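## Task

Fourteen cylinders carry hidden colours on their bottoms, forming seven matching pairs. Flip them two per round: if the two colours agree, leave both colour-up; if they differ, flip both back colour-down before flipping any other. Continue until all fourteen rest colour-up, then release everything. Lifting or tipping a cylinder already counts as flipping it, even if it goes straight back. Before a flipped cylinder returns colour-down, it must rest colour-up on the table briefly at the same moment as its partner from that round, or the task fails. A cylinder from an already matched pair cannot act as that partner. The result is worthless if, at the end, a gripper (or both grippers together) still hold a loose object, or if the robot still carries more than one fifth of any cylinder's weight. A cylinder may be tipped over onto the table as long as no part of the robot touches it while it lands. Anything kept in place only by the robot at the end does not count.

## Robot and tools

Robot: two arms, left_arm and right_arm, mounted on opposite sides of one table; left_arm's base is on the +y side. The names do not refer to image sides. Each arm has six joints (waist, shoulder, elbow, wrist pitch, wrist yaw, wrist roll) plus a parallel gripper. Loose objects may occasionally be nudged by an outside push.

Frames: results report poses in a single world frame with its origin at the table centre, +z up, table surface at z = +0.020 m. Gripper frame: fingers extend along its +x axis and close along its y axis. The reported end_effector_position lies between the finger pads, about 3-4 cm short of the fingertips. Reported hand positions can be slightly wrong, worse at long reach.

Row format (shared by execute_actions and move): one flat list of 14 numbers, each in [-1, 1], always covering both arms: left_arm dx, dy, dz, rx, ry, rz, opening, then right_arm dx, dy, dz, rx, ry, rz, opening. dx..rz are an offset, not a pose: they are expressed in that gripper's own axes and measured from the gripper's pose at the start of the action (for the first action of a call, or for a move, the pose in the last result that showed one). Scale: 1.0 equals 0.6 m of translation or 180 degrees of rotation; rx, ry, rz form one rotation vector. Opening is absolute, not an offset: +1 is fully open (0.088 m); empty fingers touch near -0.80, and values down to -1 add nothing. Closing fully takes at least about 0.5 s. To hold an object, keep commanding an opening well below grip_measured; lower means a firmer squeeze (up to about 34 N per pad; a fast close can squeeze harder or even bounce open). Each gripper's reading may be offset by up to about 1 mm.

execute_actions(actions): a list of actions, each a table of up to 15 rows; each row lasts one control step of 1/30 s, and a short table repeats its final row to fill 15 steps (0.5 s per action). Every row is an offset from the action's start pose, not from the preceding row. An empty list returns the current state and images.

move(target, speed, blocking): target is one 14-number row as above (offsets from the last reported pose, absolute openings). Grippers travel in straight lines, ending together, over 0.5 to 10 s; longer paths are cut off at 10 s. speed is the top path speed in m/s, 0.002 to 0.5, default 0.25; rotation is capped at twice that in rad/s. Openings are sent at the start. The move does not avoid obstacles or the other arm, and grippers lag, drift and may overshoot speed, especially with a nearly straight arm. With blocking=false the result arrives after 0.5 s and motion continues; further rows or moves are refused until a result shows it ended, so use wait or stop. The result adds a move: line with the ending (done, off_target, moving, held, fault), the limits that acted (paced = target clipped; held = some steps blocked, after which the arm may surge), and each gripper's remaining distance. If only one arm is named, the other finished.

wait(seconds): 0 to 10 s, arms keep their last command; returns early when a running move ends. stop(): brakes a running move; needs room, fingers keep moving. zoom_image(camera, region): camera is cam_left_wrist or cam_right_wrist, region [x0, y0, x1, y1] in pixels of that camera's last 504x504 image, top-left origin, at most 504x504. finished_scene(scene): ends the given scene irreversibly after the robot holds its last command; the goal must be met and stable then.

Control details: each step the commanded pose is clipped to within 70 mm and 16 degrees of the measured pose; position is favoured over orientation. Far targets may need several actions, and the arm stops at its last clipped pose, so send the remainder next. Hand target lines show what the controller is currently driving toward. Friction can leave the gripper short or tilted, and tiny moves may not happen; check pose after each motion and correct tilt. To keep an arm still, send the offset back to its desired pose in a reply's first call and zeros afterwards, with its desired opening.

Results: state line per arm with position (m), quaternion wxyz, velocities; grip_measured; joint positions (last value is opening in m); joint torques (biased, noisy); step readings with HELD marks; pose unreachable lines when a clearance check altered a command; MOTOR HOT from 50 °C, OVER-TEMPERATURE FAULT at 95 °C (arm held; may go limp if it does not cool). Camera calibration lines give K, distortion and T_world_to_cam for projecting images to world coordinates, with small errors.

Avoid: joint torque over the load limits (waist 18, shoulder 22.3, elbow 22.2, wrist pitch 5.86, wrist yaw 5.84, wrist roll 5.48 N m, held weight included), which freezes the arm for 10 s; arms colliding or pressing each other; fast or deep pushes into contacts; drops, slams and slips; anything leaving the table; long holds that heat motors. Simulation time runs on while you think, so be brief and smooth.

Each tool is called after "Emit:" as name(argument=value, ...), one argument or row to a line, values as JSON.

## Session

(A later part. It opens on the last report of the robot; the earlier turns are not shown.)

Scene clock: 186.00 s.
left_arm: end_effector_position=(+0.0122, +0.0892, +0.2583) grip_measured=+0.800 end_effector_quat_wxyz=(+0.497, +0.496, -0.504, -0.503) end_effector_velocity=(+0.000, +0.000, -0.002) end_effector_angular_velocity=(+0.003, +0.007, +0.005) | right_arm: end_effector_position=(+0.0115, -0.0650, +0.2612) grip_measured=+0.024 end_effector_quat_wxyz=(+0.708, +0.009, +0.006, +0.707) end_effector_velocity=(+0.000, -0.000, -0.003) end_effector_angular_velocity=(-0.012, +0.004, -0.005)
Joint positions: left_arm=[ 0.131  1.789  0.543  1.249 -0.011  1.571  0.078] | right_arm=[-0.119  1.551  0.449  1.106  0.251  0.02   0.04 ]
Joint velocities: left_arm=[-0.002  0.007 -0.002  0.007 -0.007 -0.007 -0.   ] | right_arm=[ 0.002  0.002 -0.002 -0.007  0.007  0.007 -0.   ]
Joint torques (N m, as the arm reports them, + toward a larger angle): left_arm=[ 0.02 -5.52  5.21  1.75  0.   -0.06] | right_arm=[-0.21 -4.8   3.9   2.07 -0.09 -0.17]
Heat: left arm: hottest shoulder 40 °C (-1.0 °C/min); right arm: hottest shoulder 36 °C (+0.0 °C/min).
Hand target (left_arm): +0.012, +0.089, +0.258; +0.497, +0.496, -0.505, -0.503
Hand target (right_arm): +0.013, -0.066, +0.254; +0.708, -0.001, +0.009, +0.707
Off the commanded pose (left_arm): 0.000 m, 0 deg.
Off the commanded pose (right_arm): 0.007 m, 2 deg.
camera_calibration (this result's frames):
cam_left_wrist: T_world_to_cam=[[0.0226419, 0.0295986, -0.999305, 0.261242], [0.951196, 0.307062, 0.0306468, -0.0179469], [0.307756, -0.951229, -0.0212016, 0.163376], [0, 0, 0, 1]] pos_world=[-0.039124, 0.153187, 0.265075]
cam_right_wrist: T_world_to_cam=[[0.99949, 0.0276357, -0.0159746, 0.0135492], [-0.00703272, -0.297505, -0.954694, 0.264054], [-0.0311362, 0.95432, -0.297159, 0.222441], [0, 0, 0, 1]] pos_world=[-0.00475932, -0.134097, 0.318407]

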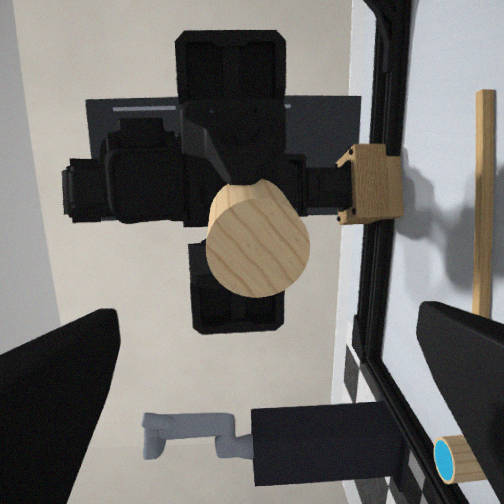

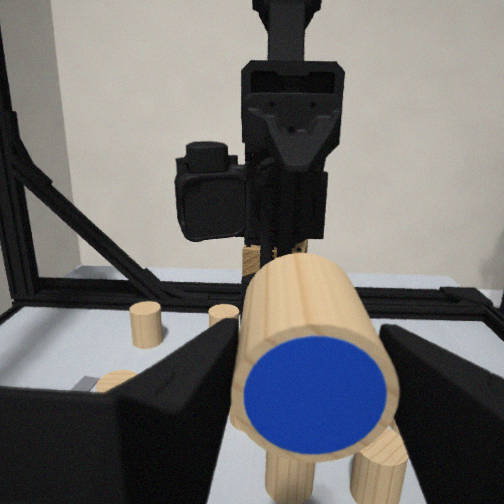

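Emit:
move(
  target=[0.15,0.004,0.001,0,0,0.002,0.8,0,0,0,0,0,0,-0.3],
  speed=0.12,
)

Scene clock: 188.13 s.
left_arm: end_effector_position=(+0.0099, +0.0017, +0.2615) grip_measured=+0.800 end_effector_quat_wxyz=(+0.499, +0.494, -0.506, -0.501) end_effector_velocity=(-0.002, -0.003, -0.001) end_effector_angular_velocity=(+0.002, -0.007, -0.010) | right_arm: end_effector_position=(+0.0115, -0.0651, +0.2611) grip_measured=+0.024 end_effector_quat_wxyz=(+0.708, +0.008, +0.007, +0.707) end_effector_velocity=(-0.002, -0.000, -0.002) end_effector_angular_velocity=(-0.007, +0.005, +0.020)
Joint positions: left_arm=[ 0.131  2.022  0.922  1.11  -0.011  1.571  0.078] | right_arm=[-0.119  1.551  0.448  1.106  0.251  0.02   0.04 ]
Joint velocities: left_arm=[-0.002  0.007  0.012 -0.007  0.007  0.007 -0.   ] | right_arm=[-0.002 -0.002 -0.002 -0.007 -0.022  0.007  0.   ]
Joint torques (N m, as the arm reports them, + toward a larger angle): left_arm=[ 0.14 -6.62  6.67  1.59  0.08 -0.02] | right_arm=[ 0.05 -5.73  5.3   1.83  0.   -0.01]
Heat: left arm: hottest shoulder 40 °C (-1.0 °C/min); right arm: hottest shoulder 36 °C (+0.0 °C/min).
Hand target (left_arm): +0.011, -0.001, +0.260; +0.498, +0.494, -0.506, -0.501
Hand target (right_arm): +0.012, -0.065, +0.261; +0.708, +0.008, +0.006, +0.707
Off the commanded pose (left_arm): 0.003 m, 0 deg.
Off the commanded pose (right_arm): 0.000 m, 0 deg.
move: done
camera_calibration (this result's frames):
cam_left_wrist: T_world_to_cam=[[0.0224509, 0.0223574, -0.999498, 0.267203], [0.951202, 0.307275, 0.0282394, 0.0116288], [0.307752, -0.951358, -0.0143678, 0.0791831], [0, 0, 0, 1]] pos_world=[-0.041429, 0.0657843, 0.267878]
cam_right_wrist: T_world_to_cam=[[0.999492, 0.0276298, -0.0158908, 0.0135086], [-0.00694287, -0.297858, -0.954585, 0.263843], [-0.0311082, 0.95421, -0.297515, 0.222551], [0, 0, 0, 1]] pos_world=[-0.00474673, -0.134146, 0.318287]

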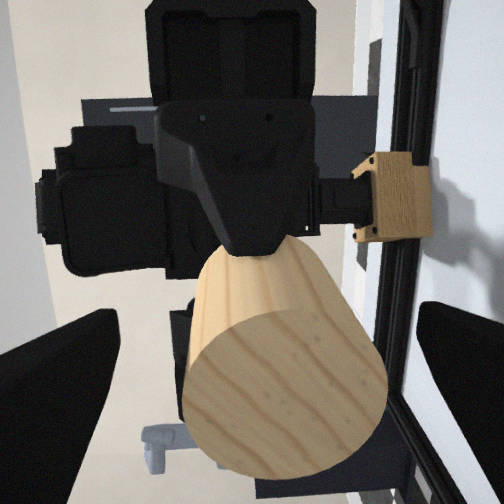

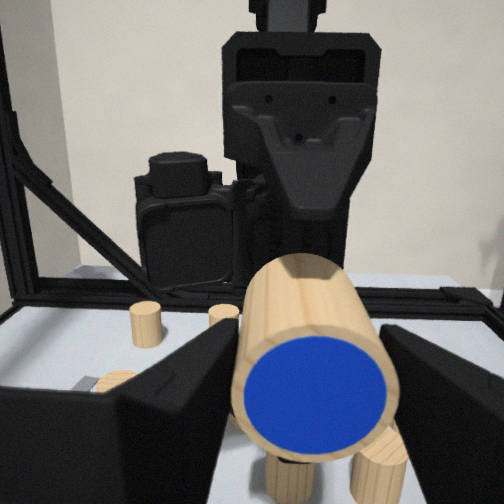

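Emit:
execute_actions(
  actions=[
    [[0,0,0,0,0,0,-0.3,0,0,0,0,0,0,-0.3]],
    [[0,0,0,0,0,0,-0.3,0,0,0,0,0,0,-0.3]],
    [[0,0,0,0,0,0,-0.3,0,0,0,0,0,0,0.8]],
  ],
)

Emit:
move(
  target=[-0.12,0,0,0,0,0,-0.3,-0.1,0,0,0,0,0,0.8],
  speed=0.2,
)

Emit:
move(
  target=[-0.032,-0.215,0.2,0,0,-0.502,-0.3,0.005,-0.411,-0.155,0,0.503,0,0.6],
  speed=0.35,
)

Scene clock: 192.43 s.
left_arm: end_effector_position=(+0.0099, +0.0015, +0.2614) grip_measured=+0.037 end_effector_quat_wxyz=(+0.498, +0.494, -0.506, -0.501) end_effector_velocity=(-0.000, +0.001, +0.001) end_effector_angular_velocity=(+0.003, +0.007, +0.005) | right_arm: end_effector_position=(+0.0114, -0.0651, +0.2611) grip_measured=+0.791 end_effector_quat_wxyz=(+0.707, +0.008, +0.007, +0.707) end_effector_velocity=(+0.000, -0.000, -0.002) end_effector_angular_velocity=(-0.007, -0.009, +0.005)
Joint positions: left_arm=[ 0.131  2.023  0.923  1.109 -0.011  1.572  0.041] | right_arm=[-0.119  1.551  0.448  1.106  0.251  0.02   0.078]
Joint velocities: left_arm=[-0.002 -0.007 -0.002 -0.007 -0.007 -0.007  0.   ] | right_arm=[-0.002 -0.002 -0.002 -0.007 -0.007 -0.007  0.004]
Joint torques (N m, as the arm reports them, + toward a larger angle): left_arm=[ 0.02 -7.64  5.61  1.74 -0.01 -0.07] | right_arm=[ 0.08 -5.72  5.27  1.83  0.03 -0.01]
Heat: left arm: hottest shoulder 40 °C (-1.0 °C/min); right arm: hottest shoulder 36 °C (+1.0 °C/min).
Hand target (left_arm): +0.010, +0.001, +0.261; +0.498, +0.494, -0.506, -0.501
Hand target (right_arm): +0.011, -0.065, +0.261; +0.708, +0.008, +0.006, +0.707
Off the commanded pose (left_arm): 0.000 m, 0 deg.
Off the commanded pose (right_arm): 0.000 m, 0 deg.
Step readings (end_effector_position; steps 1 to 15: 1st action; 16 to 30: 2nd action; 31 to 45: 3rd action):
0: left_arm (+0.0099, +0.0015, +0.2615) | right_arm (+0.0115, -0.0651, +0.2611)
1: left_arm (+0.0099, +0.0015, +0.2615) | right_arm (+0.0115, -0.0651, +0.2611)
2: left_arm (+0.0099, +0.0015, +0.2615) | right_arm (+0.0115, -0.0651, +0.2611)
4: left_arm (+0.0099, +0.0015, +0.2615) | right_arm (+0.0115, -0.0651, +0.2611)
8: left_arm (+0.0099, +0.0015, +0.2614) | right_arm (+0.0115, -0.0651, +0.2611)
15: left_arm (+0.0099, +0.0015, +0.2614) | right_arm (+0.0115, -0.0651, +0.2611)
16: left_arm (+0.0099, +0.0015, +0.2614) | right_arm (+0.0115, -0.0651, +0.2611)
17: left_arm (+0.0099, +0.0015, +0.2614) | right_arm (+0.0115, -0.0651, +0.2611)
19: left_arm (+0.0099, +0.0015, +0.2614) | right_arm (+0.0116, -0.0651, +0.2611)
23: left_arm (+0.0099, +0.0015, +0.2614) | right_arm (+0.0116, -0.0651, +0.2611)
30: left_arm (+0.0099, +0.0015, +0.2614) | right_arm (+0.0114, -0.0651, +0.2611)
31: left_arm (+0.0099, +0.0015, +0.2614) | right_arm (+0.0114, -0.0651, +0.2611)
32: left_arm (+0.0099, +0.0015, +0.2614) | right_arm (+0.0114, -0.0651, +0.2611)
34: left_arm (+0.0099, +0.0015, +0.2614) | right_arm (+0.0114, -0.0651, +0.2611)
38: left_arm (+0.0099, +0.0015, +0.2614) | right_arm (+0.0114, -0.0651, +0.2611)
45: end_effector_position above
camera_calibration (this result's frames):
cam_left_wrist: T_world_to_cam=[[0.0228421, 0.022733, -0.999481, 0.267092], [0.951189, 0.307268, 0.0287272, 0.0115891], [0.307761, -0.951351, -0.0146047, 0.079003], [0, 0, 0, 1]] pos_world=[-0.0414385, 0.0655269, 0.267774]
cam_right_wrist: T_world_to_cam=[[0.999481, 0.0280111, -0.0158908, 0.0136827], [-0.00682924, -0.297861, -0.954585, 0.263833], [-0.0314722, 0.954198, -0.297515, 0.222572], [0, 0, 0, 1]] pos_world=[-0.00486895, -0.134176, 0.318287]

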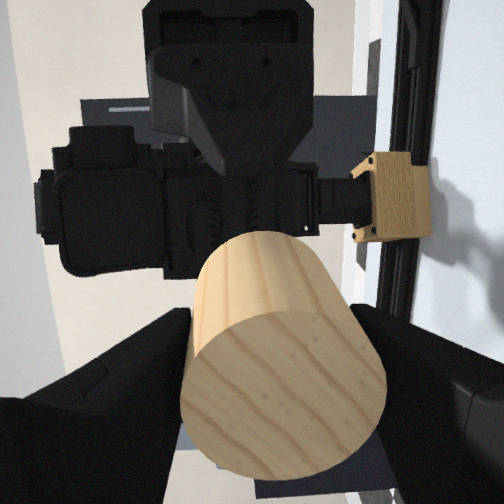

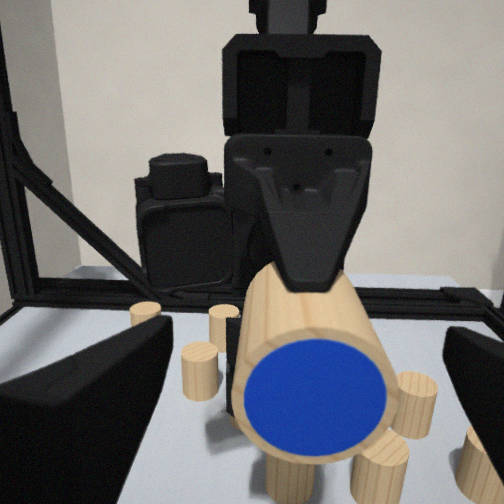

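Scene clock: 193.37 s.
left_arm: end_effector_position=(+0.0110, +0.0716, +0.2557) grip_measured=+0.036 end_effector_quat_wxyz=(+0.494, +0.497, -0.503, -0.505) end_effector_velocity=(+0.000, +0.003, -0.006) end_effector_angular_velocity=(+0.027, +0.021, +0.015) | right_arm: end_effector_position=(+0.0110, -0.1219, +0.2645) grip_measured=+0.800 end_effector_quat_wxyz=(+0.707, +0.012, +0.005, +0.707) end_effector_velocity=(+0.003, -0.002, -0.004) end_effector_angular_velocity=(-0.016, -0.027, -0.010)
Joint positions: left_arm=[ 0.129  1.843  0.615  1.223 -0.011  1.572  0.041] | right_arm=[-0.044  1.295  0.259  1.048  0.325  0.02   0.078]
Joint velocities: left_arm=[-0.007 -0.007 -0.012 -0.022 -0.022 -0.022 -0.   ] | right_arm=[-0.002 -0.012 -0.007 -0.022  0.007 -0.022 -0.   ]
Joint torques (N m, as the arm reports them, + toward a larger angle): left_arm=[-0.25 -7.32  4.61  2.1  -0.14 -0.05] | right_arm=[ 0.11 -4.7   3.97  1.61  0.12 -0.01]
Heat: left arm: hottest shoulder 40 °C (-1.0 °C/min); right arm: hottest shoulder 36 °C (+1.0 °C/min).
Hand target (left_arm): +0.011, +0.073, +0.261; +0.498, +0.494, -0.506, -0.501
Hand target (right_arm): +0.011, -0.125, +0.261; +0.707, +0.008, +0.007, +0.707
Off the commanded pose (left_arm): 0.005 m, 1 deg.
Off the commanded pose (right_arm): 0.005 m, 1 deg.
move: done
camera_calibration (this result's frames):
cam_left_wrist: T_world_to_cam=[[0.0232701, 0.0367971, -0.999052, 0.258626], [0.951645, 0.305378, 0.0334136, -0.0119809], [0.306318, -0.95152, -0.0279116, 0.148735], [0, 0, 0, 1]] pos_world=[-0.0401769, 0.135667, 0.262933]
cam_right_wrist: T_world_to_cam=[[0.999417, 0.0285429, -0.0187535, 0.016551], [-0.00968785, -0.289623, -0.957092, 0.251862], [-0.0327496, 0.956715, -0.289177, 0.275849], [0, 0, 0, 1]] pos_world=[-0.00506735, -0.191436, 0.321135]

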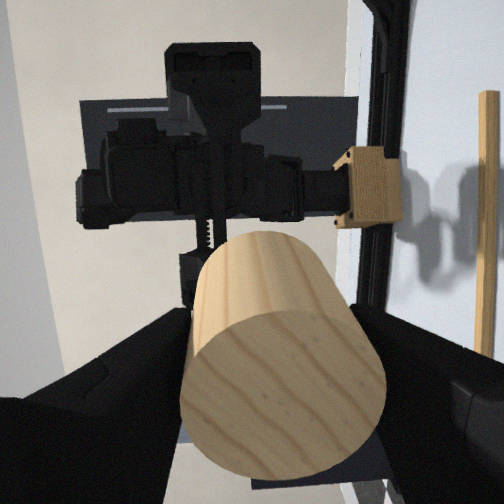

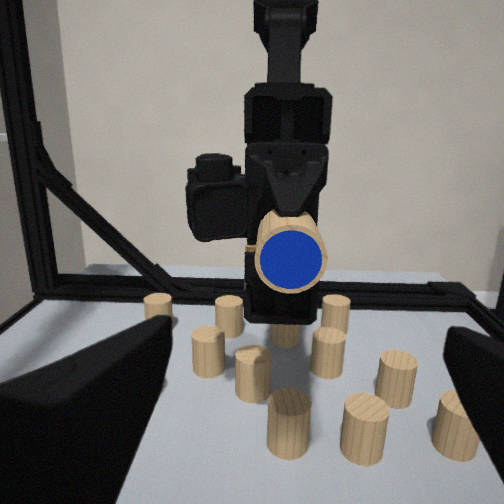

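Scene clock: 196.23 s.
left_arm: end_effector_position=(-0.1066, +0.0933, +0.1270) grip_measured=+0.035 end_effector_quat_wxyz=(-0.007, +0.707, -0.001, -0.707) end_effector_velocity=(+0.001, +0.002, -0.002) end_effector_angular_velocity=(+0.019, -0.013, -0.010) | right_arm: end_effector_position=(+0.2540, -0.1185, +0.1712) grip_measured=+0.600 end_effector_quat_wxyz=(+0.503, -0.492, +0.503, +0.502) end_effector_velocity=(-0.001, -0.001, -0.004) end_effector_angular_velocity=(-0.012, +0.015, -0.010)
Joint positions: left_arm=[-0.135  2.331  1.853 -1.102  0.003  1.29   0.041] | right_arm=[-0.869  2.008  1.616 -1.174 -0.013 -0.489  0.068]
Joint velocities: left_arm=[-0.002  0.012  0.012 -0.022 -0.007  0.007 -0.   ] | right_arm=[-0.002  0.012  0.002 -0.007 -0.007  0.007  0.   ]
Joint torques (N m, as the arm reports them, + toward a larger angle): left_arm=[-0.19 -8.52  6.98 -0.03  0.27 -0.09] | right_arm=[-0.13 -7.92  7.21 -0.11  0.07 -0.19]
Heat: left arm: hottest shoulder 40 °C (-1.0 °C/min); right arm: hottest shoulder 36 °C (+1.0 °C/min).
Hand target (left_arm): -0.109, +0.092, +0.126; -0.008, +0.705, +0.002, -0.709
Hand target (right_arm): +0.256, -0.117, +0.168; +0.500, -0.495, +0.504, +0.501
Off the commanded pose (left_arm): 0.002 m, 0 deg.
Off the commanded pose (right_arm): 0.006 m, 1 deg.
move: done
camera_calibration (this result's frames):
cam_left_wrist: T_world_to_cam=[[0.032561, 0.998604, 0.0415856, -0.0889098], [0.946258, -0.0441959, 0.320378, 0.0931914], [0.321768, 0.0289189, -0.946377, 0.228587], [0, 0, 0, 1]] pos_world=[-0.15884, 0.0862939, 0.19017]
cam_right_wrist: T_world_to_cam=[[0.999251, -0.00708739, -0.0380419, -0.229053], [0.00426757, -0.956904, 0.290372, -0.130295], [-0.0384605, -0.290317, -0.956157, 0.221436], [0, 0, 0, 1]] pos_world=[0.237954, -0.0620163, 0.240848]

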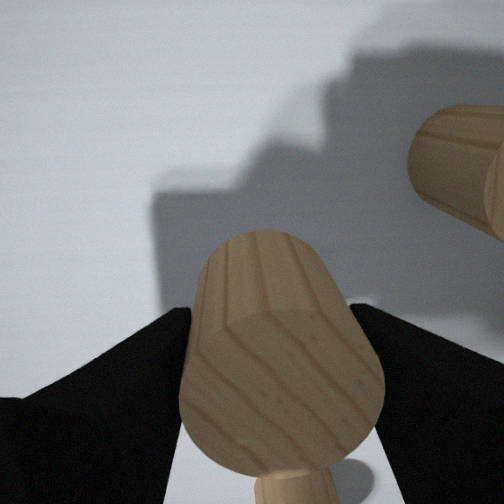

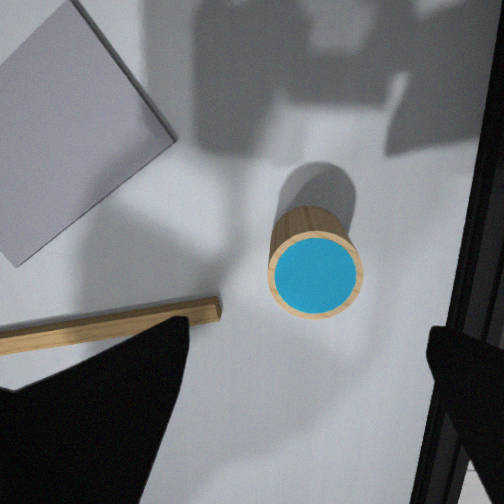

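Emit:
move(
  target=[0.077,0,0,0,0,0,-0.3,0.142,-0.008,-0.003,0,0,0,0.6],
  speed=0.08,
)

Scene clock: 199.83 s.
left_arm: end_effector_position=(-0.1071, +0.0918, +0.0871) grip_measured=+0.033 end_effector_quat_wxyz=(-0.003, +0.706, -0.004, -0.709) end_effector_velocity=(+0.001, +0.002, +0.000) end_effector_angular_velocity=(+0.005, -0.009, +0.005) | right_arm: end_effector_position=(+0.2591, -0.1152, +0.0943) grip_measured=+0.600 end_effector_quat_wxyz=(+0.512, -0.489, +0.495, +0.503) end_effector_velocity=(-0.003, -0.005, +0.000) end_effector_angular_velocity=(-0.016, +0.017, +0.005)
Joint positions: left_arm=[-0.135  2.377  1.77  -0.961  0.003  1.29   0.041] | right_arm=[-0.877  2.093  1.425 -0.875 -0.012 -0.492  0.068]
Joint velocities: left_arm=[-0.002 -0.002 -0.002 -0.007 -0.007 -0.007 -0.   ] | right_arm=[-0.002 -0.002 -0.002 -0.022 -0.007 -0.007 -0.   ]
Joint torques (N m, as the arm reports them, + toward a larger angle): left_arm=[ 0.03 -8.34  4.92  0.62  0.03  0.02] | right_arm=[-0.22 -8.24  3.76  0.3  -0.06 -0.19]
Heat: left arm: hottest shoulder 41 °C (+0.0 °C/min); right arm: hottest shoulder 36 °C (+1.0 °C/min).
Hand target (left_arm): -0.106, +0.094, +0.081; -0.007, +0.707, -0.001, -0.707
Hand target (right_arm): +0.258, -0.120, +0.086; +0.503, -0.492, +0.503, +0.502
Off the commanded pose (left_arm): 0.007 m, 1 deg.
Off the commanded pose (right_arm): 0.009 m, 1 deg.
move: off_target (right_arm)
camera_calibration (this result's frames):
cam_left_wrist: T_world_to_cam=[[0.032314, 0.99902, 0.0302603, -0.08484], [0.947474, -0.0402574, 0.317289, 0.106418], [0.318196, 0.018418, -0.947846, 0.191754], [0, 0, 0, 1]] pos_world=[-0.159102, 0.0855092, 0.150556]
cam_right_wrist: T_world_to_cam=[[0.999603, -0.00986438, -0.0263733, -0.238544], [-0.00235836, -0.962667, 0.270678, -0.101913], [-0.0280588, -0.270509, -0.962308, 0.149258], [0, 0, 0, 1]] pos_world=[0.242397, -0.060086, 0.164927]

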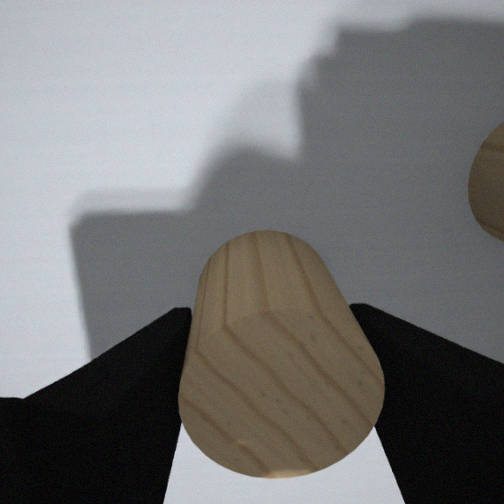

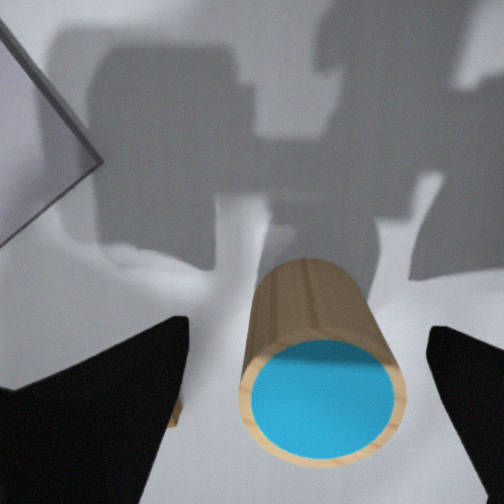

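BLUE at (−.107,.092).

Emit:
execute_actions(
  actions=[
    [[0,0,0,0,0,0,0.5,0,0,0,0,0,0,-0.3]],
    [[0,0,0,0,0,0,0.5,0,0,0,0,0,0,-0.3]],
  ],
)

Emit:
move(
  target=[-0.15,0,0,0,0,0,0.5,-0.15,0,0,0,0,0,-0.3],
  speed=0.2,
)

Emit:
move(
  target=[-0.14,0,-0.2,0,0,0.504,0.8,-0.13,0.413,0.085,0,-0.49,0,-0.3],
  speed=0.35,
)

Scene clock: 204.07 s.
left_arm: end_effector_position=(-0.1072, +0.0914, +0.0868) grip_measured=+0.500 end_effector_quat_wxyz=(-0.002, +0.705, -0.005, -0.709) end_effector_velocity=(-0.003, -0.003, +0.006) end_effector_angular_velocity=(-0.023, -0.001, +0.000) | right_arm: end_effector_position=(+0.2589, -0.1155, +0.0941) grip_measured=+0.021 end_effector_quat_wxyz=(+0.512, -0.489, +0.496, +0.503) end_effector_velocity=(-0.003, +0.003, +0.002) end_effector_angular_velocity=(+0.021, +0.013, +0.010)
Joint positions: left_arm=[-0.135  2.378  1.77  -0.958  0.003  1.29   0.063] | right_arm=[-0.877  2.093  1.425 -0.875 -0.014 -0.493  0.04 ]
Joint velocities: left_arm=[-0.007 -0.012  0.002  0.007 -0.007 -0.007 -0.   ] | right_arm=[ 0.002 -0.007 -0.002  0.007 -0.022 -0.007 -0.   ]
Joint torques (N m, as the arm reports them, + toward a larger angle): left_arm=[-0.1  -9.42  5.66  0.22  0.05 -0.02] | right_arm=[ 0.06 -9.74  5.18  0.12 -0.04 -0.03]
Heat: left arm: hottest shoulder 41 °C (+0.0 °C/min); right arm: hottest shoulder 37 °C (+2.0 °C/min).
Hand target (left_arm): -0.107, +0.091, +0.087; -0.002, +0.705, -0.005, -0.709
Hand target (right_arm): +0.259, -0.115, +0.094; +0.512, -0.489, +0.496, +0.503
Off the commanded pose (left_arm): 0.000 m, 0 deg.
Off the commanded pose (right_arm): 0.000 m, 0 deg.
Step readings (end_effector_position; steps 1 to 15: 1st action; 16 to 30: 2nd action):
0: left_arm (-0.1073, +0.0912, +0.0869) | right_arm (+0.2592, -0.1153, +0.0941)
1: left_arm (-0.1073, +0.0912, +0.0869) | right_arm (+0.2592, -0.1153, +0.0940)
2: left_arm (-0.1073, +0.0912, +0.0869) | right_arm (+0.2592, -0.1153, +0.0940)
4: left_arm (-0.1072, +0.0913, +0.0868) | right_arm (+0.2592, -0.1153, +0.0940)
8: left_arm (-0.1073, +0.0912, +0.0869) | right_arm (+0.2589, -0.1156, +0.0940)
15: left_arm (-0.1072, +0.0913, +0.0869) | right_arm (+0.2589, -0.1155, +0.0941)
16: left_arm (-0.1072, +0.0913, +0.0869) | right_arm (+0.2589, -0.1155, +0.0941)
17: left_arm (-0.1072, +0.0914, +0.0868) | right_arm (+0.2589, -0.1155, +0.0941)
19: left_arm (-0.1072, +0.0913, +0.0869) | right_arm (+0.2589, -0.1155, +0.0941)
23: left_arm (-0.1072, +0.0914, +0.0868) | right_arm (+0.2589, -0.1155, +0.0941)
30: end_effector_position above
camera_calibration (this result's frames):
cam_left_wrist: T_world_to_cam=[[0.0323301, 0.999073, 0.0284174, -0.0842729], [0.947648, -0.0396781, 0.316842, 0.106599], [0.317676, 0.0166862, -0.948052, 0.191683], [0, 0, 0, 1]] pos_world=[-0.159187, 0.085226, 0.150345]
cam_right_wrist: T_world_to_cam=[[0.999557, -0.00985398, -0.0280954, -0.238198], [-0.00185893, -0.962456, 0.27143, -0.102288], [-0.0297153, -0.271257, -0.962048, 0.149274], [0, 0, 0, 1]] pos_world=[0.242338, -0.0603035, 0.16468]

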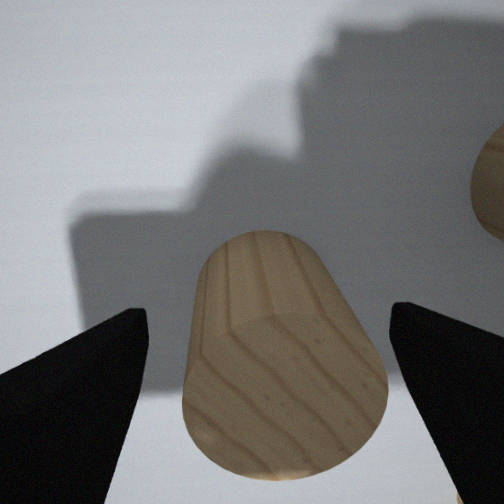

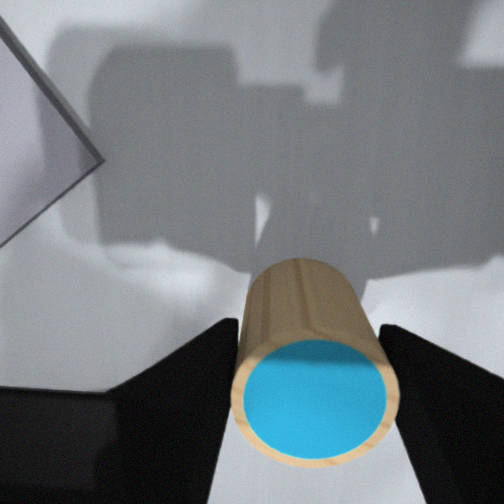

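Scene clock: 205.00 s.
left_arm: end_effector_position=(-0.1066, +0.0932, +0.1717) grip_measured=+0.500 end_effector_quat_wxyz=(-0.006, +0.707, -0.001, -0.708) end_effector_velocity=(-0.000, -0.001, +0.007) end_effector_angular_velocity=(-0.004, -0.006, +0.005) | right_arm: end_effector_position=(+0.2569, -0.1197, +0.1791) grip_measured=+0.021 end_effector_quat_wxyz=(+0.507, -0.490, +0.501, +0.502) end_effector_velocity=(+0.002, -0.001, +0.005) end_effector_angular_velocity=(-0.006, -0.005, +0.005)
Joint positions: left_arm=[-0.135  2.297  1.975 -1.256  0.003  1.29   0.063] | right_arm=[-0.878  1.998  1.633 -1.193 -0.014 -0.493  0.04 ]
Joint velocities: left_arm=[-0.002 -0.002  0.022 -0.022 -0.007 -0.007 -0.   ] | right_arm=[-0.002 -0.002  0.017 -0.022  0.007 -0.007  0.   ]
Joint torques (N m, as the arm reports them, + toward a larger angle): left_arm=[ -0.15 -10.07   6.98  -0.01   0.06  -0.01] | right_arm=[-0.18 -9.96  7.2  -0.16 -0.04 -0.11]
Heat: left arm: hottest shoulder 42 °C (+0.0 °C/min); right arm: hottest shoulder 37 °C (+1.0 °C/min).
Hand target (left_arm): -0.107, +0.091, +0.177; -0.002, +0.705, -0.005, -0.709
Hand target (right_arm): +0.259, -0.118, +0.184; +0.512, -0.489, +0.496, +0.503
Off the commanded pose (left_arm): 0.005 m, 1 deg.
Off the commanded pose (right_arm): 0.006 m, 1 deg.
move: done
camera_calibration (this result's frames):
cam_left_wrist: T_world_to_cam=[[0.0322141, 0.998687, 0.0398414, -0.0904127], [0.946566, -0.0432826, 0.319591, 0.0790294], [0.320896, 0.0274172, -0.946718, 0.27104], [0, 0, 0, 1]] pos_world=[-0.15887, 0.0862833, 0.234943]
cam_right_wrist: T_world_to_cam=[[0.999339, -0.0109928, -0.0346598, -0.232759], [-0.000736684, -0.959131, 0.28296, -0.13134], [-0.0363538, -0.282748, -0.958505, 0.229537], [0, 0, 0, 1]] pos_world=[0.240853, -0.0636298, 0.249109]

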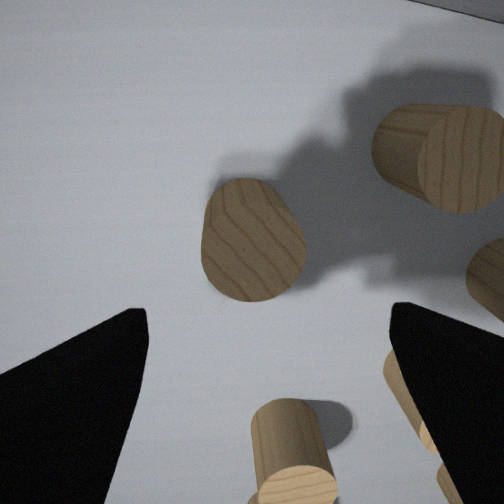

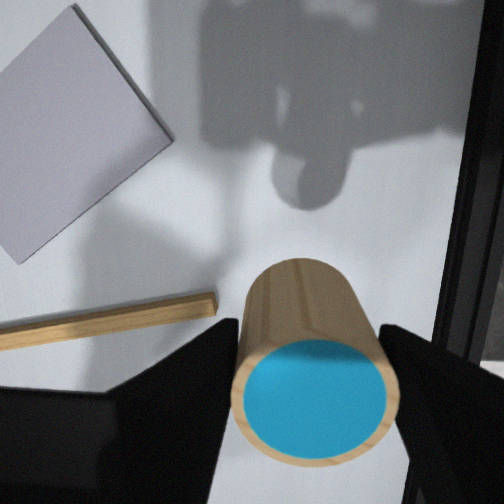

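Scene clock: 207.87 s.
left_arm: end_effector_position=(+0.0129, +0.0911, +0.2618) grip_measured=+0.800 end_effector_quat_wxyz=(+0.500, +0.493, -0.508, -0.499) end_effector_velocity=(-0.000, +0.000, -0.002) end_effector_angular_velocity=(+0.002, -0.007, -0.005) | right_arm: end_effector_position=(+0.0106, -0.0670, +0.2676) grip_measured=+0.021 end_effector_quat_wxyz=(+0.710, +0.012, +0.010, +0.704) end_effector_velocity=(+0.000, -0.000, +0.001) end_effector_angular_velocity=(+0.012, -0.004, -0.005)
Joint positions: left_arm=[ 0.132  1.781  0.536  1.261 -0.01   1.573  0.078] | right_arm=[-0.109  1.517  0.455  1.066  0.267  0.03   0.04 ]
Joint velocities: left_arm=[ 0.002  0.007 -0.002  0.007  0.007  0.007 -0.   ] | right_arm=[ 0.002  0.007 -0.002  0.022  0.007 -0.007  0.   ]
Joint torques (N m, as the arm reports them, + toward a larger angle): left_arm=[ 0.26 -4.71  4.39  1.99  0.21  0.05] | right_arm=[ 0.37 -4.48  4.1   2.01  0.09 -0.14]
Heat: left arm: hottest shoulder 42 °C (+0.0 °C/min); right arm: hottest shoulder 37 °C (+1.0 °C/min).
Hand target (left_arm): +0.013, +0.092, +0.258; +0.496, +0.495, -0.508, -0.501
Hand target (right_arm): +0.010, -0.069, +0.261; +0.710, +0.003, +0.011, +0.704
Off the commanded pose (left_arm): 0.006 m, 1 deg.
Off the commanded pose (right_arm): 0.008 m, 2 deg.
move: done
camera_calibration (this result's frames):
cam_left_wrist: T_world_to_cam=[[0.0242013, 0.0162489, -0.999575, 0.265973], [0.95091, 0.308196, 0.0280331, -0.0187261], [0.308521, -0.951184, -0.00799249, 0.161602], [0, 0, 0, 1]] pos_world=[-0.0384878, 0.155163, 0.267676]
cam_right_wrist: T_world_to_cam=[[0.999457, 0.0208017, -0.0255542, 0.016693], [-0.0182174, -0.297386, -0.954583, 0.269666], [-0.0274565, 0.954531, -0.296846, 0.226082], [0, 0, 0, 1]] pos_world=[-0.00556388, -0.135954, 0.324957]

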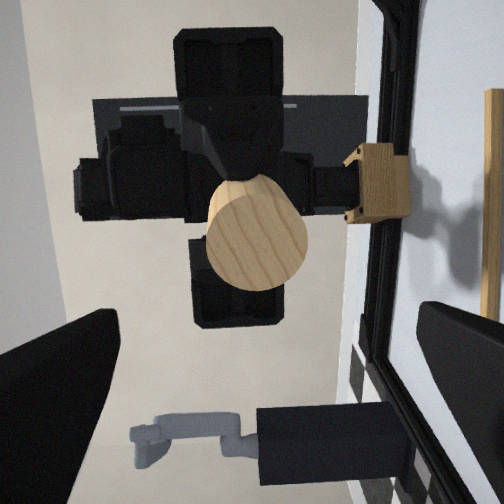

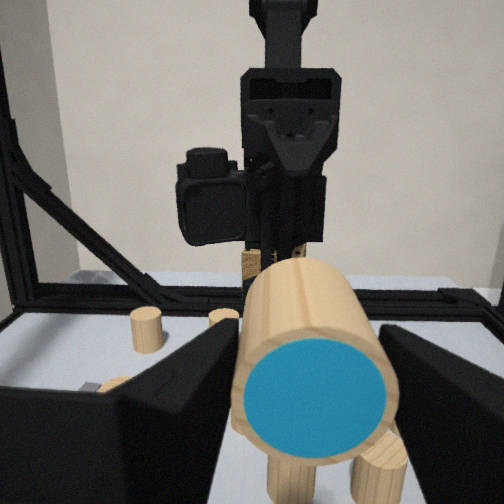

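Emit:
move(
  target=[0.156,0.006,0.004,0,0,-0.002,0.8,0,0,0,0,0,0,-0.3],
  speed=0.12,
)

Scene clock: 210.00 s.
left_arm: end_effector_position=(+0.0106, +0.0001, +0.2674) grip_measured=+0.800 end_effector_quat_wxyz=(+0.498, +0.494, -0.507, -0.500) end_effector_velocity=(+0.002, -0.002, -0.006) end_effector_angular_velocity=(+0.022, +0.007, +0.019) | right_arm: end_effector_position=(+0.0105, -0.0670, +0.2675) grip_measured=+0.022 end_effector_quat_wxyz=(+0.710, +0.012, +0.010, +0.704) end_effector_velocity=(-0.002, +0.000, +0.000) end_effector_angular_velocity=(-0.002, -0.008, +0.020)
Joint positions: left_arm=[ 0.132  2.009  0.934  1.086 -0.01   1.573  0.078] | right_arm=[-0.109  1.518  0.454  1.067  0.268  0.03   0.04 ]
Joint velocities: left_arm=[-0.002  0.007  0.007 -0.022 -0.022 -0.007 -0.   ] | right_arm=[-0.002 -0.002  0.002 -0.007 -0.022 -0.007  0.   ]
Joint torques (N m, as the arm reports them, + toward a larger angle): left_arm=[-0.25 -6.67  6.82  1.58 -0.1  -0.04] | right_arm=[ 0.02 -5.72  5.41  1.74 -0.01  0.01]
Heat: left arm: hottest shoulder 42 °C (-1.0 °C/min); right arm: hottest shoulder 37 °C (+0.0 °C/min).
Hand target (left_arm): +0.010, -0.002, +0.266; +0.498, +0.495, -0.506, -0.501
Hand target (right_arm): +0.011, -0.067, +0.268; +0.710, +0.012, +0.010, +0.704
Off the commanded pose (left_arm): 0.003 m, 0 deg.
Off the commanded pose (right_arm): 0.000 m, 0 deg.
move: done
camera_calibration (this result's frames):
cam_left_wrist: T_world_to_cam=[[0.0243441, 0.0215761, -0.999471, 0.273078], [0.951023, 0.307679, 0.0298061, 0.0108516], [0.30816, -0.951245, -0.0130292, 0.0771653], [0, 0, 0, 1]] pos_world=[-0.0407472, 0.0641724, 0.273615]
cam_right_wrist: T_world_to_cam=[[0.999467, 0.0208005, -0.0251742, 0.0166748], [-0.0178547, -0.297389, -0.954589, 0.269475], [-0.0273425, 0.95453, -0.296859, 0.226059], [0, 0, 0, 1]] pos_world=[-0.00567351, -0.135988, 0.324765]

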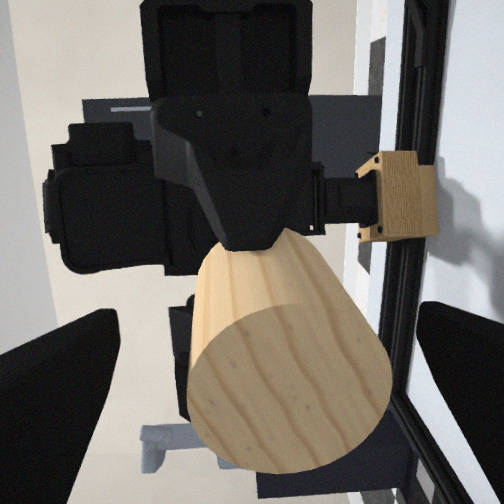

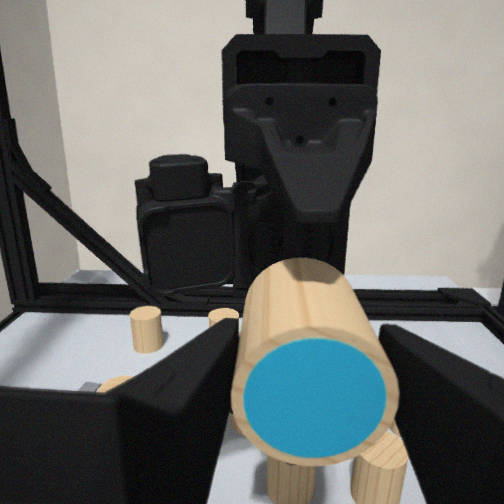

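Emit:
execute_actions(
  actions=[
    [[0,0,0,0,0,0,-0.3,0,0,0,0,0,0,-0.3]],
    [[0,0,0,0,0,0,-0.3,0,0,0,0,0,0,-0.3]],
    [[0,0,0,0,0,0,-0.3,0,0,0,0,0,0,0.8]],
  ],
)

Emit:
move(
  target=[-0.12,0,0,0,0,0,-0.3,-0.095,0,0,0,0,0,0.8],
  speed=0.2,
)

Emit:
move(
  target=[-0.04,-0.225,0.093,0,0,-0.502,-0.3,0,0,-0.022,0,0.006,0,0.8],
  speed=0.35,
)

Emit:
move(
  target=[0.076,0,0,0,0,0,-0.3,0,0,0,0,0,0,0.8],
  speed=0.05,
)

Scene clock: 214.77 s.
left_arm: end_effector_position=(+0.0106, -0.0002, +0.2671) grip_measured=+0.045 end_effector_quat_wxyz=(+0.498, +0.495, -0.507, -0.501) end_effector_velocity=(-0.000, +0.001, -0.006) end_effector_angular_velocity=(+0.027, +0.007, +0.005) | right_arm: end_effector_position=(+0.0105, -0.0670, +0.2674) grip_measured=+0.791 end_effector_quat_wxyz=(+0.710, +0.012, +0.010, +0.704) end_effector_velocity=(+0.000, -0.002, -0.002) end_effector_angular_velocity=(-0.007, -0.009, +0.005)
Joint positions: left_arm=[ 0.132  2.01   0.935  1.085 -0.01   1.574  0.041] | right_arm=[-0.109  1.518  0.454  1.066  0.268  0.03   0.078]
Joint velocities: left_arm=[-0.002 -0.002 -0.007 -0.022 -0.007 -0.007  0.001] | right_arm=[-0.002 -0.007 -0.007 -0.007 -0.007 -0.007  0.004]
Joint torques (N m, as the arm reports them, + toward a larger angle): left_arm=[-0.06 -7.66  5.67  1.75  0.   -0.03] | right_arm=[ 0.06 -5.6   5.42  1.81  0.03 -0.01]
Heat: left arm: hottest shoulder 42 °C (+0.0 °C/min); right arm: hottest shoulder 37 °C (+1.0 °C/min).
Hand target (left_arm): +0.011, -0.000, +0.267; +0.498, +0.495, -0.507, -0.500
Hand target (right_arm): +0.011, -0.067, +0.267; +0.710, +0.012, +0.010, +0.704
Off the commanded pose (left_arm): 0.000 m, 0 deg.
Off the commanded pose (right_arm): 0.000 m, 0 deg.
Step readings (end_effector_position; steps 1 to 15: 1st action; 16 to 30: 2nd action; 31 to 45: 3rd action):
0: left_arm (+0.0106, -0.0002, +0.2671) | right_arm (+0.0105, -0.0670, +0.2675)
1: left_arm (+0.0106, -0.0002, +0.2671) | right_arm (+0.0105, -0.0670, +0.2675)
2: left_arm (+0.0106, -0.0002, +0.2671) | right_arm (+0.0105, -0.0670, +0.2675)
4: left_arm (+0.0106, -0.0002, +0.2671) | right_arm (+0.0105, -0.0670, +0.2675)
8: left_arm (+0.0106, -0.0002, +0.2671) | right_arm (+0.0105, -0.0670, +0.2674)
15: left_arm (+0.0106, -0.0002, +0.2671) | right_arm (+0.0105, -0.0670, +0.2674)
16: left_arm (+0.0106, -0.0002, +0.2671) | right_arm (+0.0105, -0.0670, +0.2674)
17: left_arm (+0.0106, -0.0002, +0.2671) | right_arm (+0.0105, -0.0670, +0.2674)
19: left_arm (+0.0106, -0.0002, +0.2671) | right_arm (+0.0105, -0.0670, +0.2674)
23: left_arm (+0.0106, -0.0002, +0.2671) | right_arm (+0.0105, -0.0670, +0.2674)
30: left_arm (+0.0106, -0.0002, +0.2671) | right_arm (+0.0105, -0.0670, +0.2674)
31: left_arm (+0.0106, -0.0002, +0.2671) | right_arm (+0.0105, -0.0670, +0.2674)
32: left_arm (+0.0106, -0.0002, +0.2671) | right_arm (+0.0105, -0.0670, +0.2674)
34: left_arm (+0.0106, -0.0002, +0.2671) | right_arm (+0.0105, -0.0670, +0.2674)
38: left_arm (+0.0106, -0.0002, +0.2671) | right_arm (+0.0105, -0.0670, +0.2674)
45: end_effector_position above
camera_calibration (this result's frames):
cam_left_wrist: T_world_to_cam=[[0.0247439, 0.0223329, -0.999444, 0.272778], [0.95101, 0.30766, 0.0304195, 0.0107878], [0.308169, -0.951234, -0.0136262, 0.0770612], [0, 0, 0, 1]] pos_world=[-0.0407567, 0.0638924, 0.273348]
cam_right_wrist: T_world_to_cam=[[0.999469, 0.0207913, -0.0250841, 0.0166481], [-0.0177613, -0.297741, -0.954481, 0.269344], [-0.0273135, 0.95442, -0.297214, 0.226122], [0, 0, 0, 1]] pos_world=[-0.00567917, -0.135967, 0.324708]

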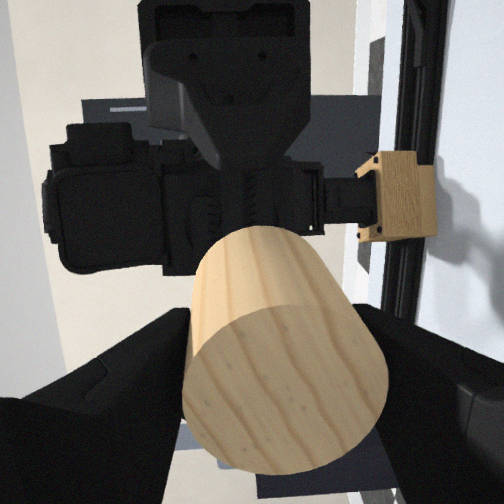

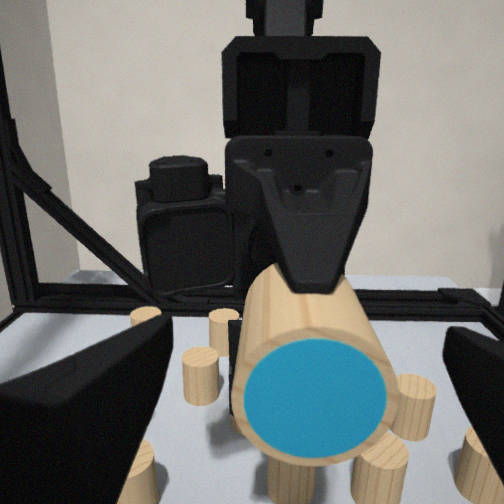

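Scene clock: 215.70 s.
left_arm: end_effector_position=(+0.0116, +0.0700, +0.2613) grip_measured=+0.044 end_effector_quat_wxyz=(+0.494, +0.498, -0.504, -0.504) end_effector_velocity=(+0.002, +0.002, +0.001) end_effector_angular_velocity=(+0.003, +0.007, +0.020) | right_arm: end_effector_position=(+0.0096, -0.1208, +0.2710) grip_measured=+0.800 end_effector_quat_wxyz=(+0.710, +0.016, +0.008, +0.704) end_effector_velocity=(-0.003, -0.002, -0.001) end_effector_angular_velocity=(-0.002, -0.023, +0.024)
Joint positions: left_arm=[ 0.131  1.825  0.627  1.194 -0.01   1.574  0.041] | right_arm=[-0.034  1.27   0.28   1.002  0.342  0.03   0.078]
Joint velocities: left_arm=[-0.002 -0.012 -0.007 -0.007 -0.022 -0.007 -0.   ] | right_arm=[ 0.002 -0.012 -0.007 -0.007 -0.022 -0.022 -0.   ]
Joint torques (N m, as the arm reports them, + toward a larger angle): left_arm=[-0.3  -7.38  4.71  2.14 -0.13 -0.05] | right_arm=[ 0.36 -4.5   4.16  1.64  0.14  0.  ]
Heat: left arm: hottest shoulder 42 °C (+0.0 °C/min); right arm: hottest shoulder 37 °C (+1.0 °C/min).
Hand target (left_arm): +0.011, +0.072, +0.267; +0.498, +0.494, -0.507, -0.500
Hand target (right_arm): +0.010, -0.124, +0.267; +0.710, +0.012, +0.010, +0.704
Off the commanded pose (left_arm): 0.005 m, 1 deg.
Off the commanded pose (right_arm): 0.005 m, 1 deg.
move: done
camera_calibration (this result's frames):
cam_left_wrist: T_world_to_cam=[[0.0251443, 0.0363944, -0.999021, 0.264284], [0.951466, 0.305747, 0.0350858, -0.0126856], [0.306724, -0.951417, -0.0269402, 0.146895], [0, 0, 0, 1]] pos_world=[-0.0396317, 0.134019, 0.268428]
cam_right_wrist: T_world_to_cam=[[0.999364, 0.0217935, -0.0282086, 0.0197451], [-0.0207074, -0.2892, -0.957045, 0.258497], [-0.0290153, 0.95702, -0.288565, 0.276493], [0, 0, 0, 1]] pos_world=[-0.00635719, -0.190282, 0.327736]

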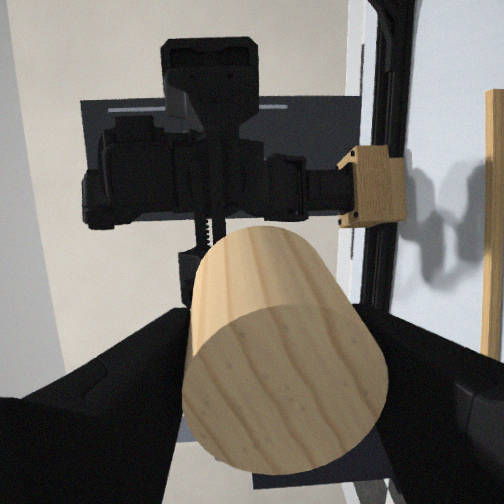

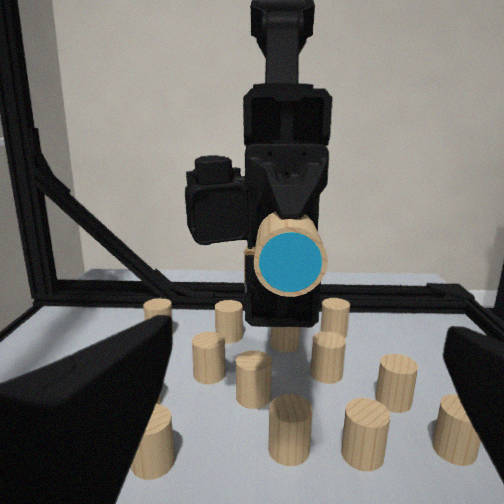

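Scene clock: 218.53 s.
left_arm: end_effector_position=(-0.0413, +0.0959, +0.1264) grip_measured=+0.040 end_effector_quat_wxyz=(-0.006, +0.708, -0.000, -0.706) end_effector_velocity=(+0.000, +0.003, +0.001) end_effector_angular_velocity=(+0.016, -0.010, -0.010) | right_arm: end_effector_position=(+0.0090, -0.1190, +0.2654) grip_measured=+0.800 end_effector_quat_wxyz=(+0.710, +0.016, +0.008, +0.704) end_effector_velocity=(-0.000, -0.000, -0.003) end_effector_angular_velocity=(-0.012, -0.011, +0.005)
Joint positions: left_arm=[ 0.008  2.262  1.733 -1.051 -0.002  1.432  0.041] | right_arm=[-0.034  1.311  0.273  1.05   0.342  0.03   0.078]
Joint velocities: left_arm=[-0.002  0.002  0.007 -0.022 -0.007  0.007 -0.   ] | right_arm=[-0.002  0.002 -0.002 -0.007 -0.007 -0.007 -0.   ]
Joint torques (N m, as the arm reports them, + toward a larger angle): left_arm=[-0.27 -8.2   6.97 -0.06  0.26 -0.08] | right_arm=[ 0.17 -3.17  3.93  1.93  0.02  0.16]
Heat: left arm: hottest shoulder 42 °C (+0.0 °C/min); right arm: hottest shoulder 36 °C (+0.0 °C/min).
Hand target (left_arm): -0.043, +0.095, +0.125; -0.007, +0.706, +0.001, -0.708
Hand target (right_arm): +0.009, -0.121, +0.258; +0.710, +0.009, +0.014, +0.704
Off the commanded pose (left_arm): 0.002 m, 0 deg.
Off the commanded pose (right_arm): 0.008 m, 1 deg.
move: done
camera_calibration (this result's frames):
cam_left_wrist: T_world_to_cam=[[0.0309394, 0.998686, 0.0408639, -0.0936196], [0.945287, -0.0425202, 0.323457, 0.0311662], [0.324769, 0.0286206, -0.94536, 0.206991], [0, 0, 0, 1]] pos_world=[-0.0937889, 0.0888975, 0.189426]
cam_right_wrist: T_world_to_cam=[[0.999354, 0.021798, -0.0285898, 0.0202874], [-0.0210712, -0.289198, -0.957037, 0.253641], [-0.0291296, 0.957021, -0.288551, 0.273089], [0, 0, 0, 1]] pos_world=[-0.00697479, -0.188441, 0.322124]

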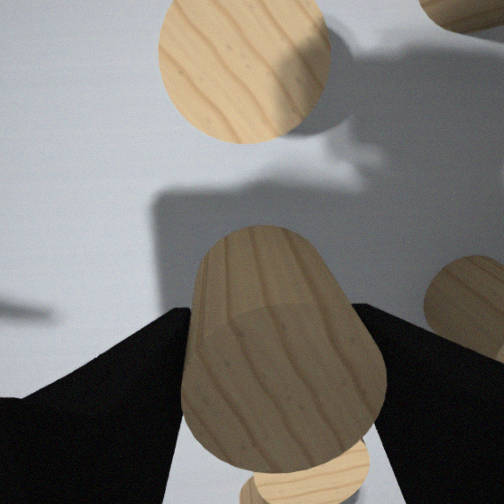

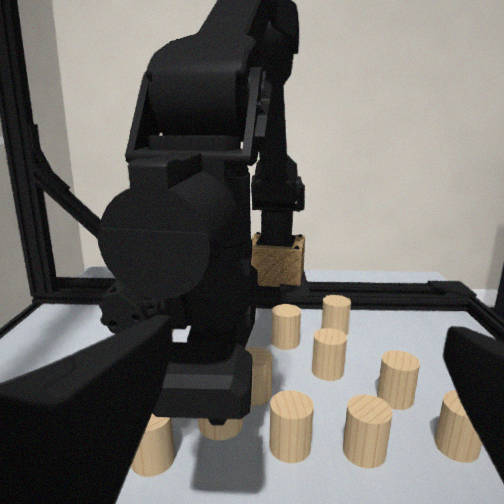

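Scene clock: 219.73 s.
left_arm: end_effector_position=(-0.0415, +0.0948, +0.0863) grip_measured=+0.039 end_effector_quat_wxyz=(-0.003, +0.708, -0.004, -0.707) end_effector_velocity=(+0.000, +0.001, +0.002) end_effector_angular_velocity=(+0.001, -0.008, -0.010) | right_arm: end_effector_position=(+0.0090, -0.1190, +0.2654) grip_measured=+0.800 end_effector_quat_wxyz=(+0.710, +0.016, +0.008, +0.704) end_effector_velocity=(-0.000, +0.000, +0.000) end_effector_angular_velocity=(-0.002, +0.006, +0.005)
Joint positions: left_arm=[ 0.008  2.315  1.655 -0.91  -0.002  1.432  0.041] | right_arm=[-0.034  1.311  0.273  1.05   0.342  0.03   0.078]
Joint velocities: left_arm=[-0.002 -0.007 -0.002 -0.007 -0.007  0.007 -0.   ] | right_arm=[-0.002 -0.002  0.002 -0.007 -0.007  0.007 -0.   ]
Joint torques (N m, as the arm reports them, + toward a larger angle): left_arm=[ 0.04 -8.13  4.78  0.58  0.07  0.02] | right_arm=[ 0.05 -4.06  5.56  1.81  0.   -0.01]
Heat: left arm: hottest shoulder 42 °C (+0.0 °C/min); right arm: hottest shoulder 36 °C (+0.0 °C/min).
Hand target (left_arm): -0.041, +0.097, +0.081; -0.006, +0.708, -0.000, -0.706
Hand target (right_arm): +0.009, -0.119, +0.265; +0.710, +0.016, +0.008, +0.704
Off the commanded pose (left_arm): 0.006 m, 1 deg.
Off the commanded pose (right_arm): 0.000 m, 0 deg.
move: done
camera_calibration (this result's frames):
cam_left_wrist: T_world_to_cam=[[0.0309903, 0.999026, 0.031399, -0.0900215], [0.945743, -0.0394738, 0.32251, 0.0440802], [0.323436, 0.0197006, -0.946045, 0.169974], [0, 0, 0, 1]] pos_world=[-0.0938745, 0.0883253, 0.149414]
cam_right_wrist: T_world_to_cam=[[0.999354, 0.021798, -0.0285898, 0.0202874], [-0.0210712, -0.289198, -0.957037, 0.253641], [-0.0291296, 0.957021, -0.288551, 0.273089], [0, 0, 0, 1]] pos_world=[-0.00697479, -0.188441, 0.322124]

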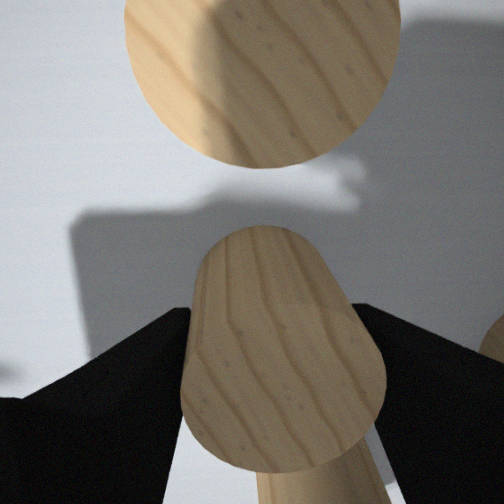

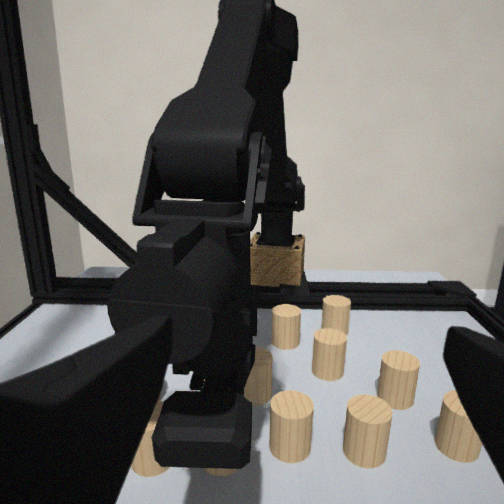

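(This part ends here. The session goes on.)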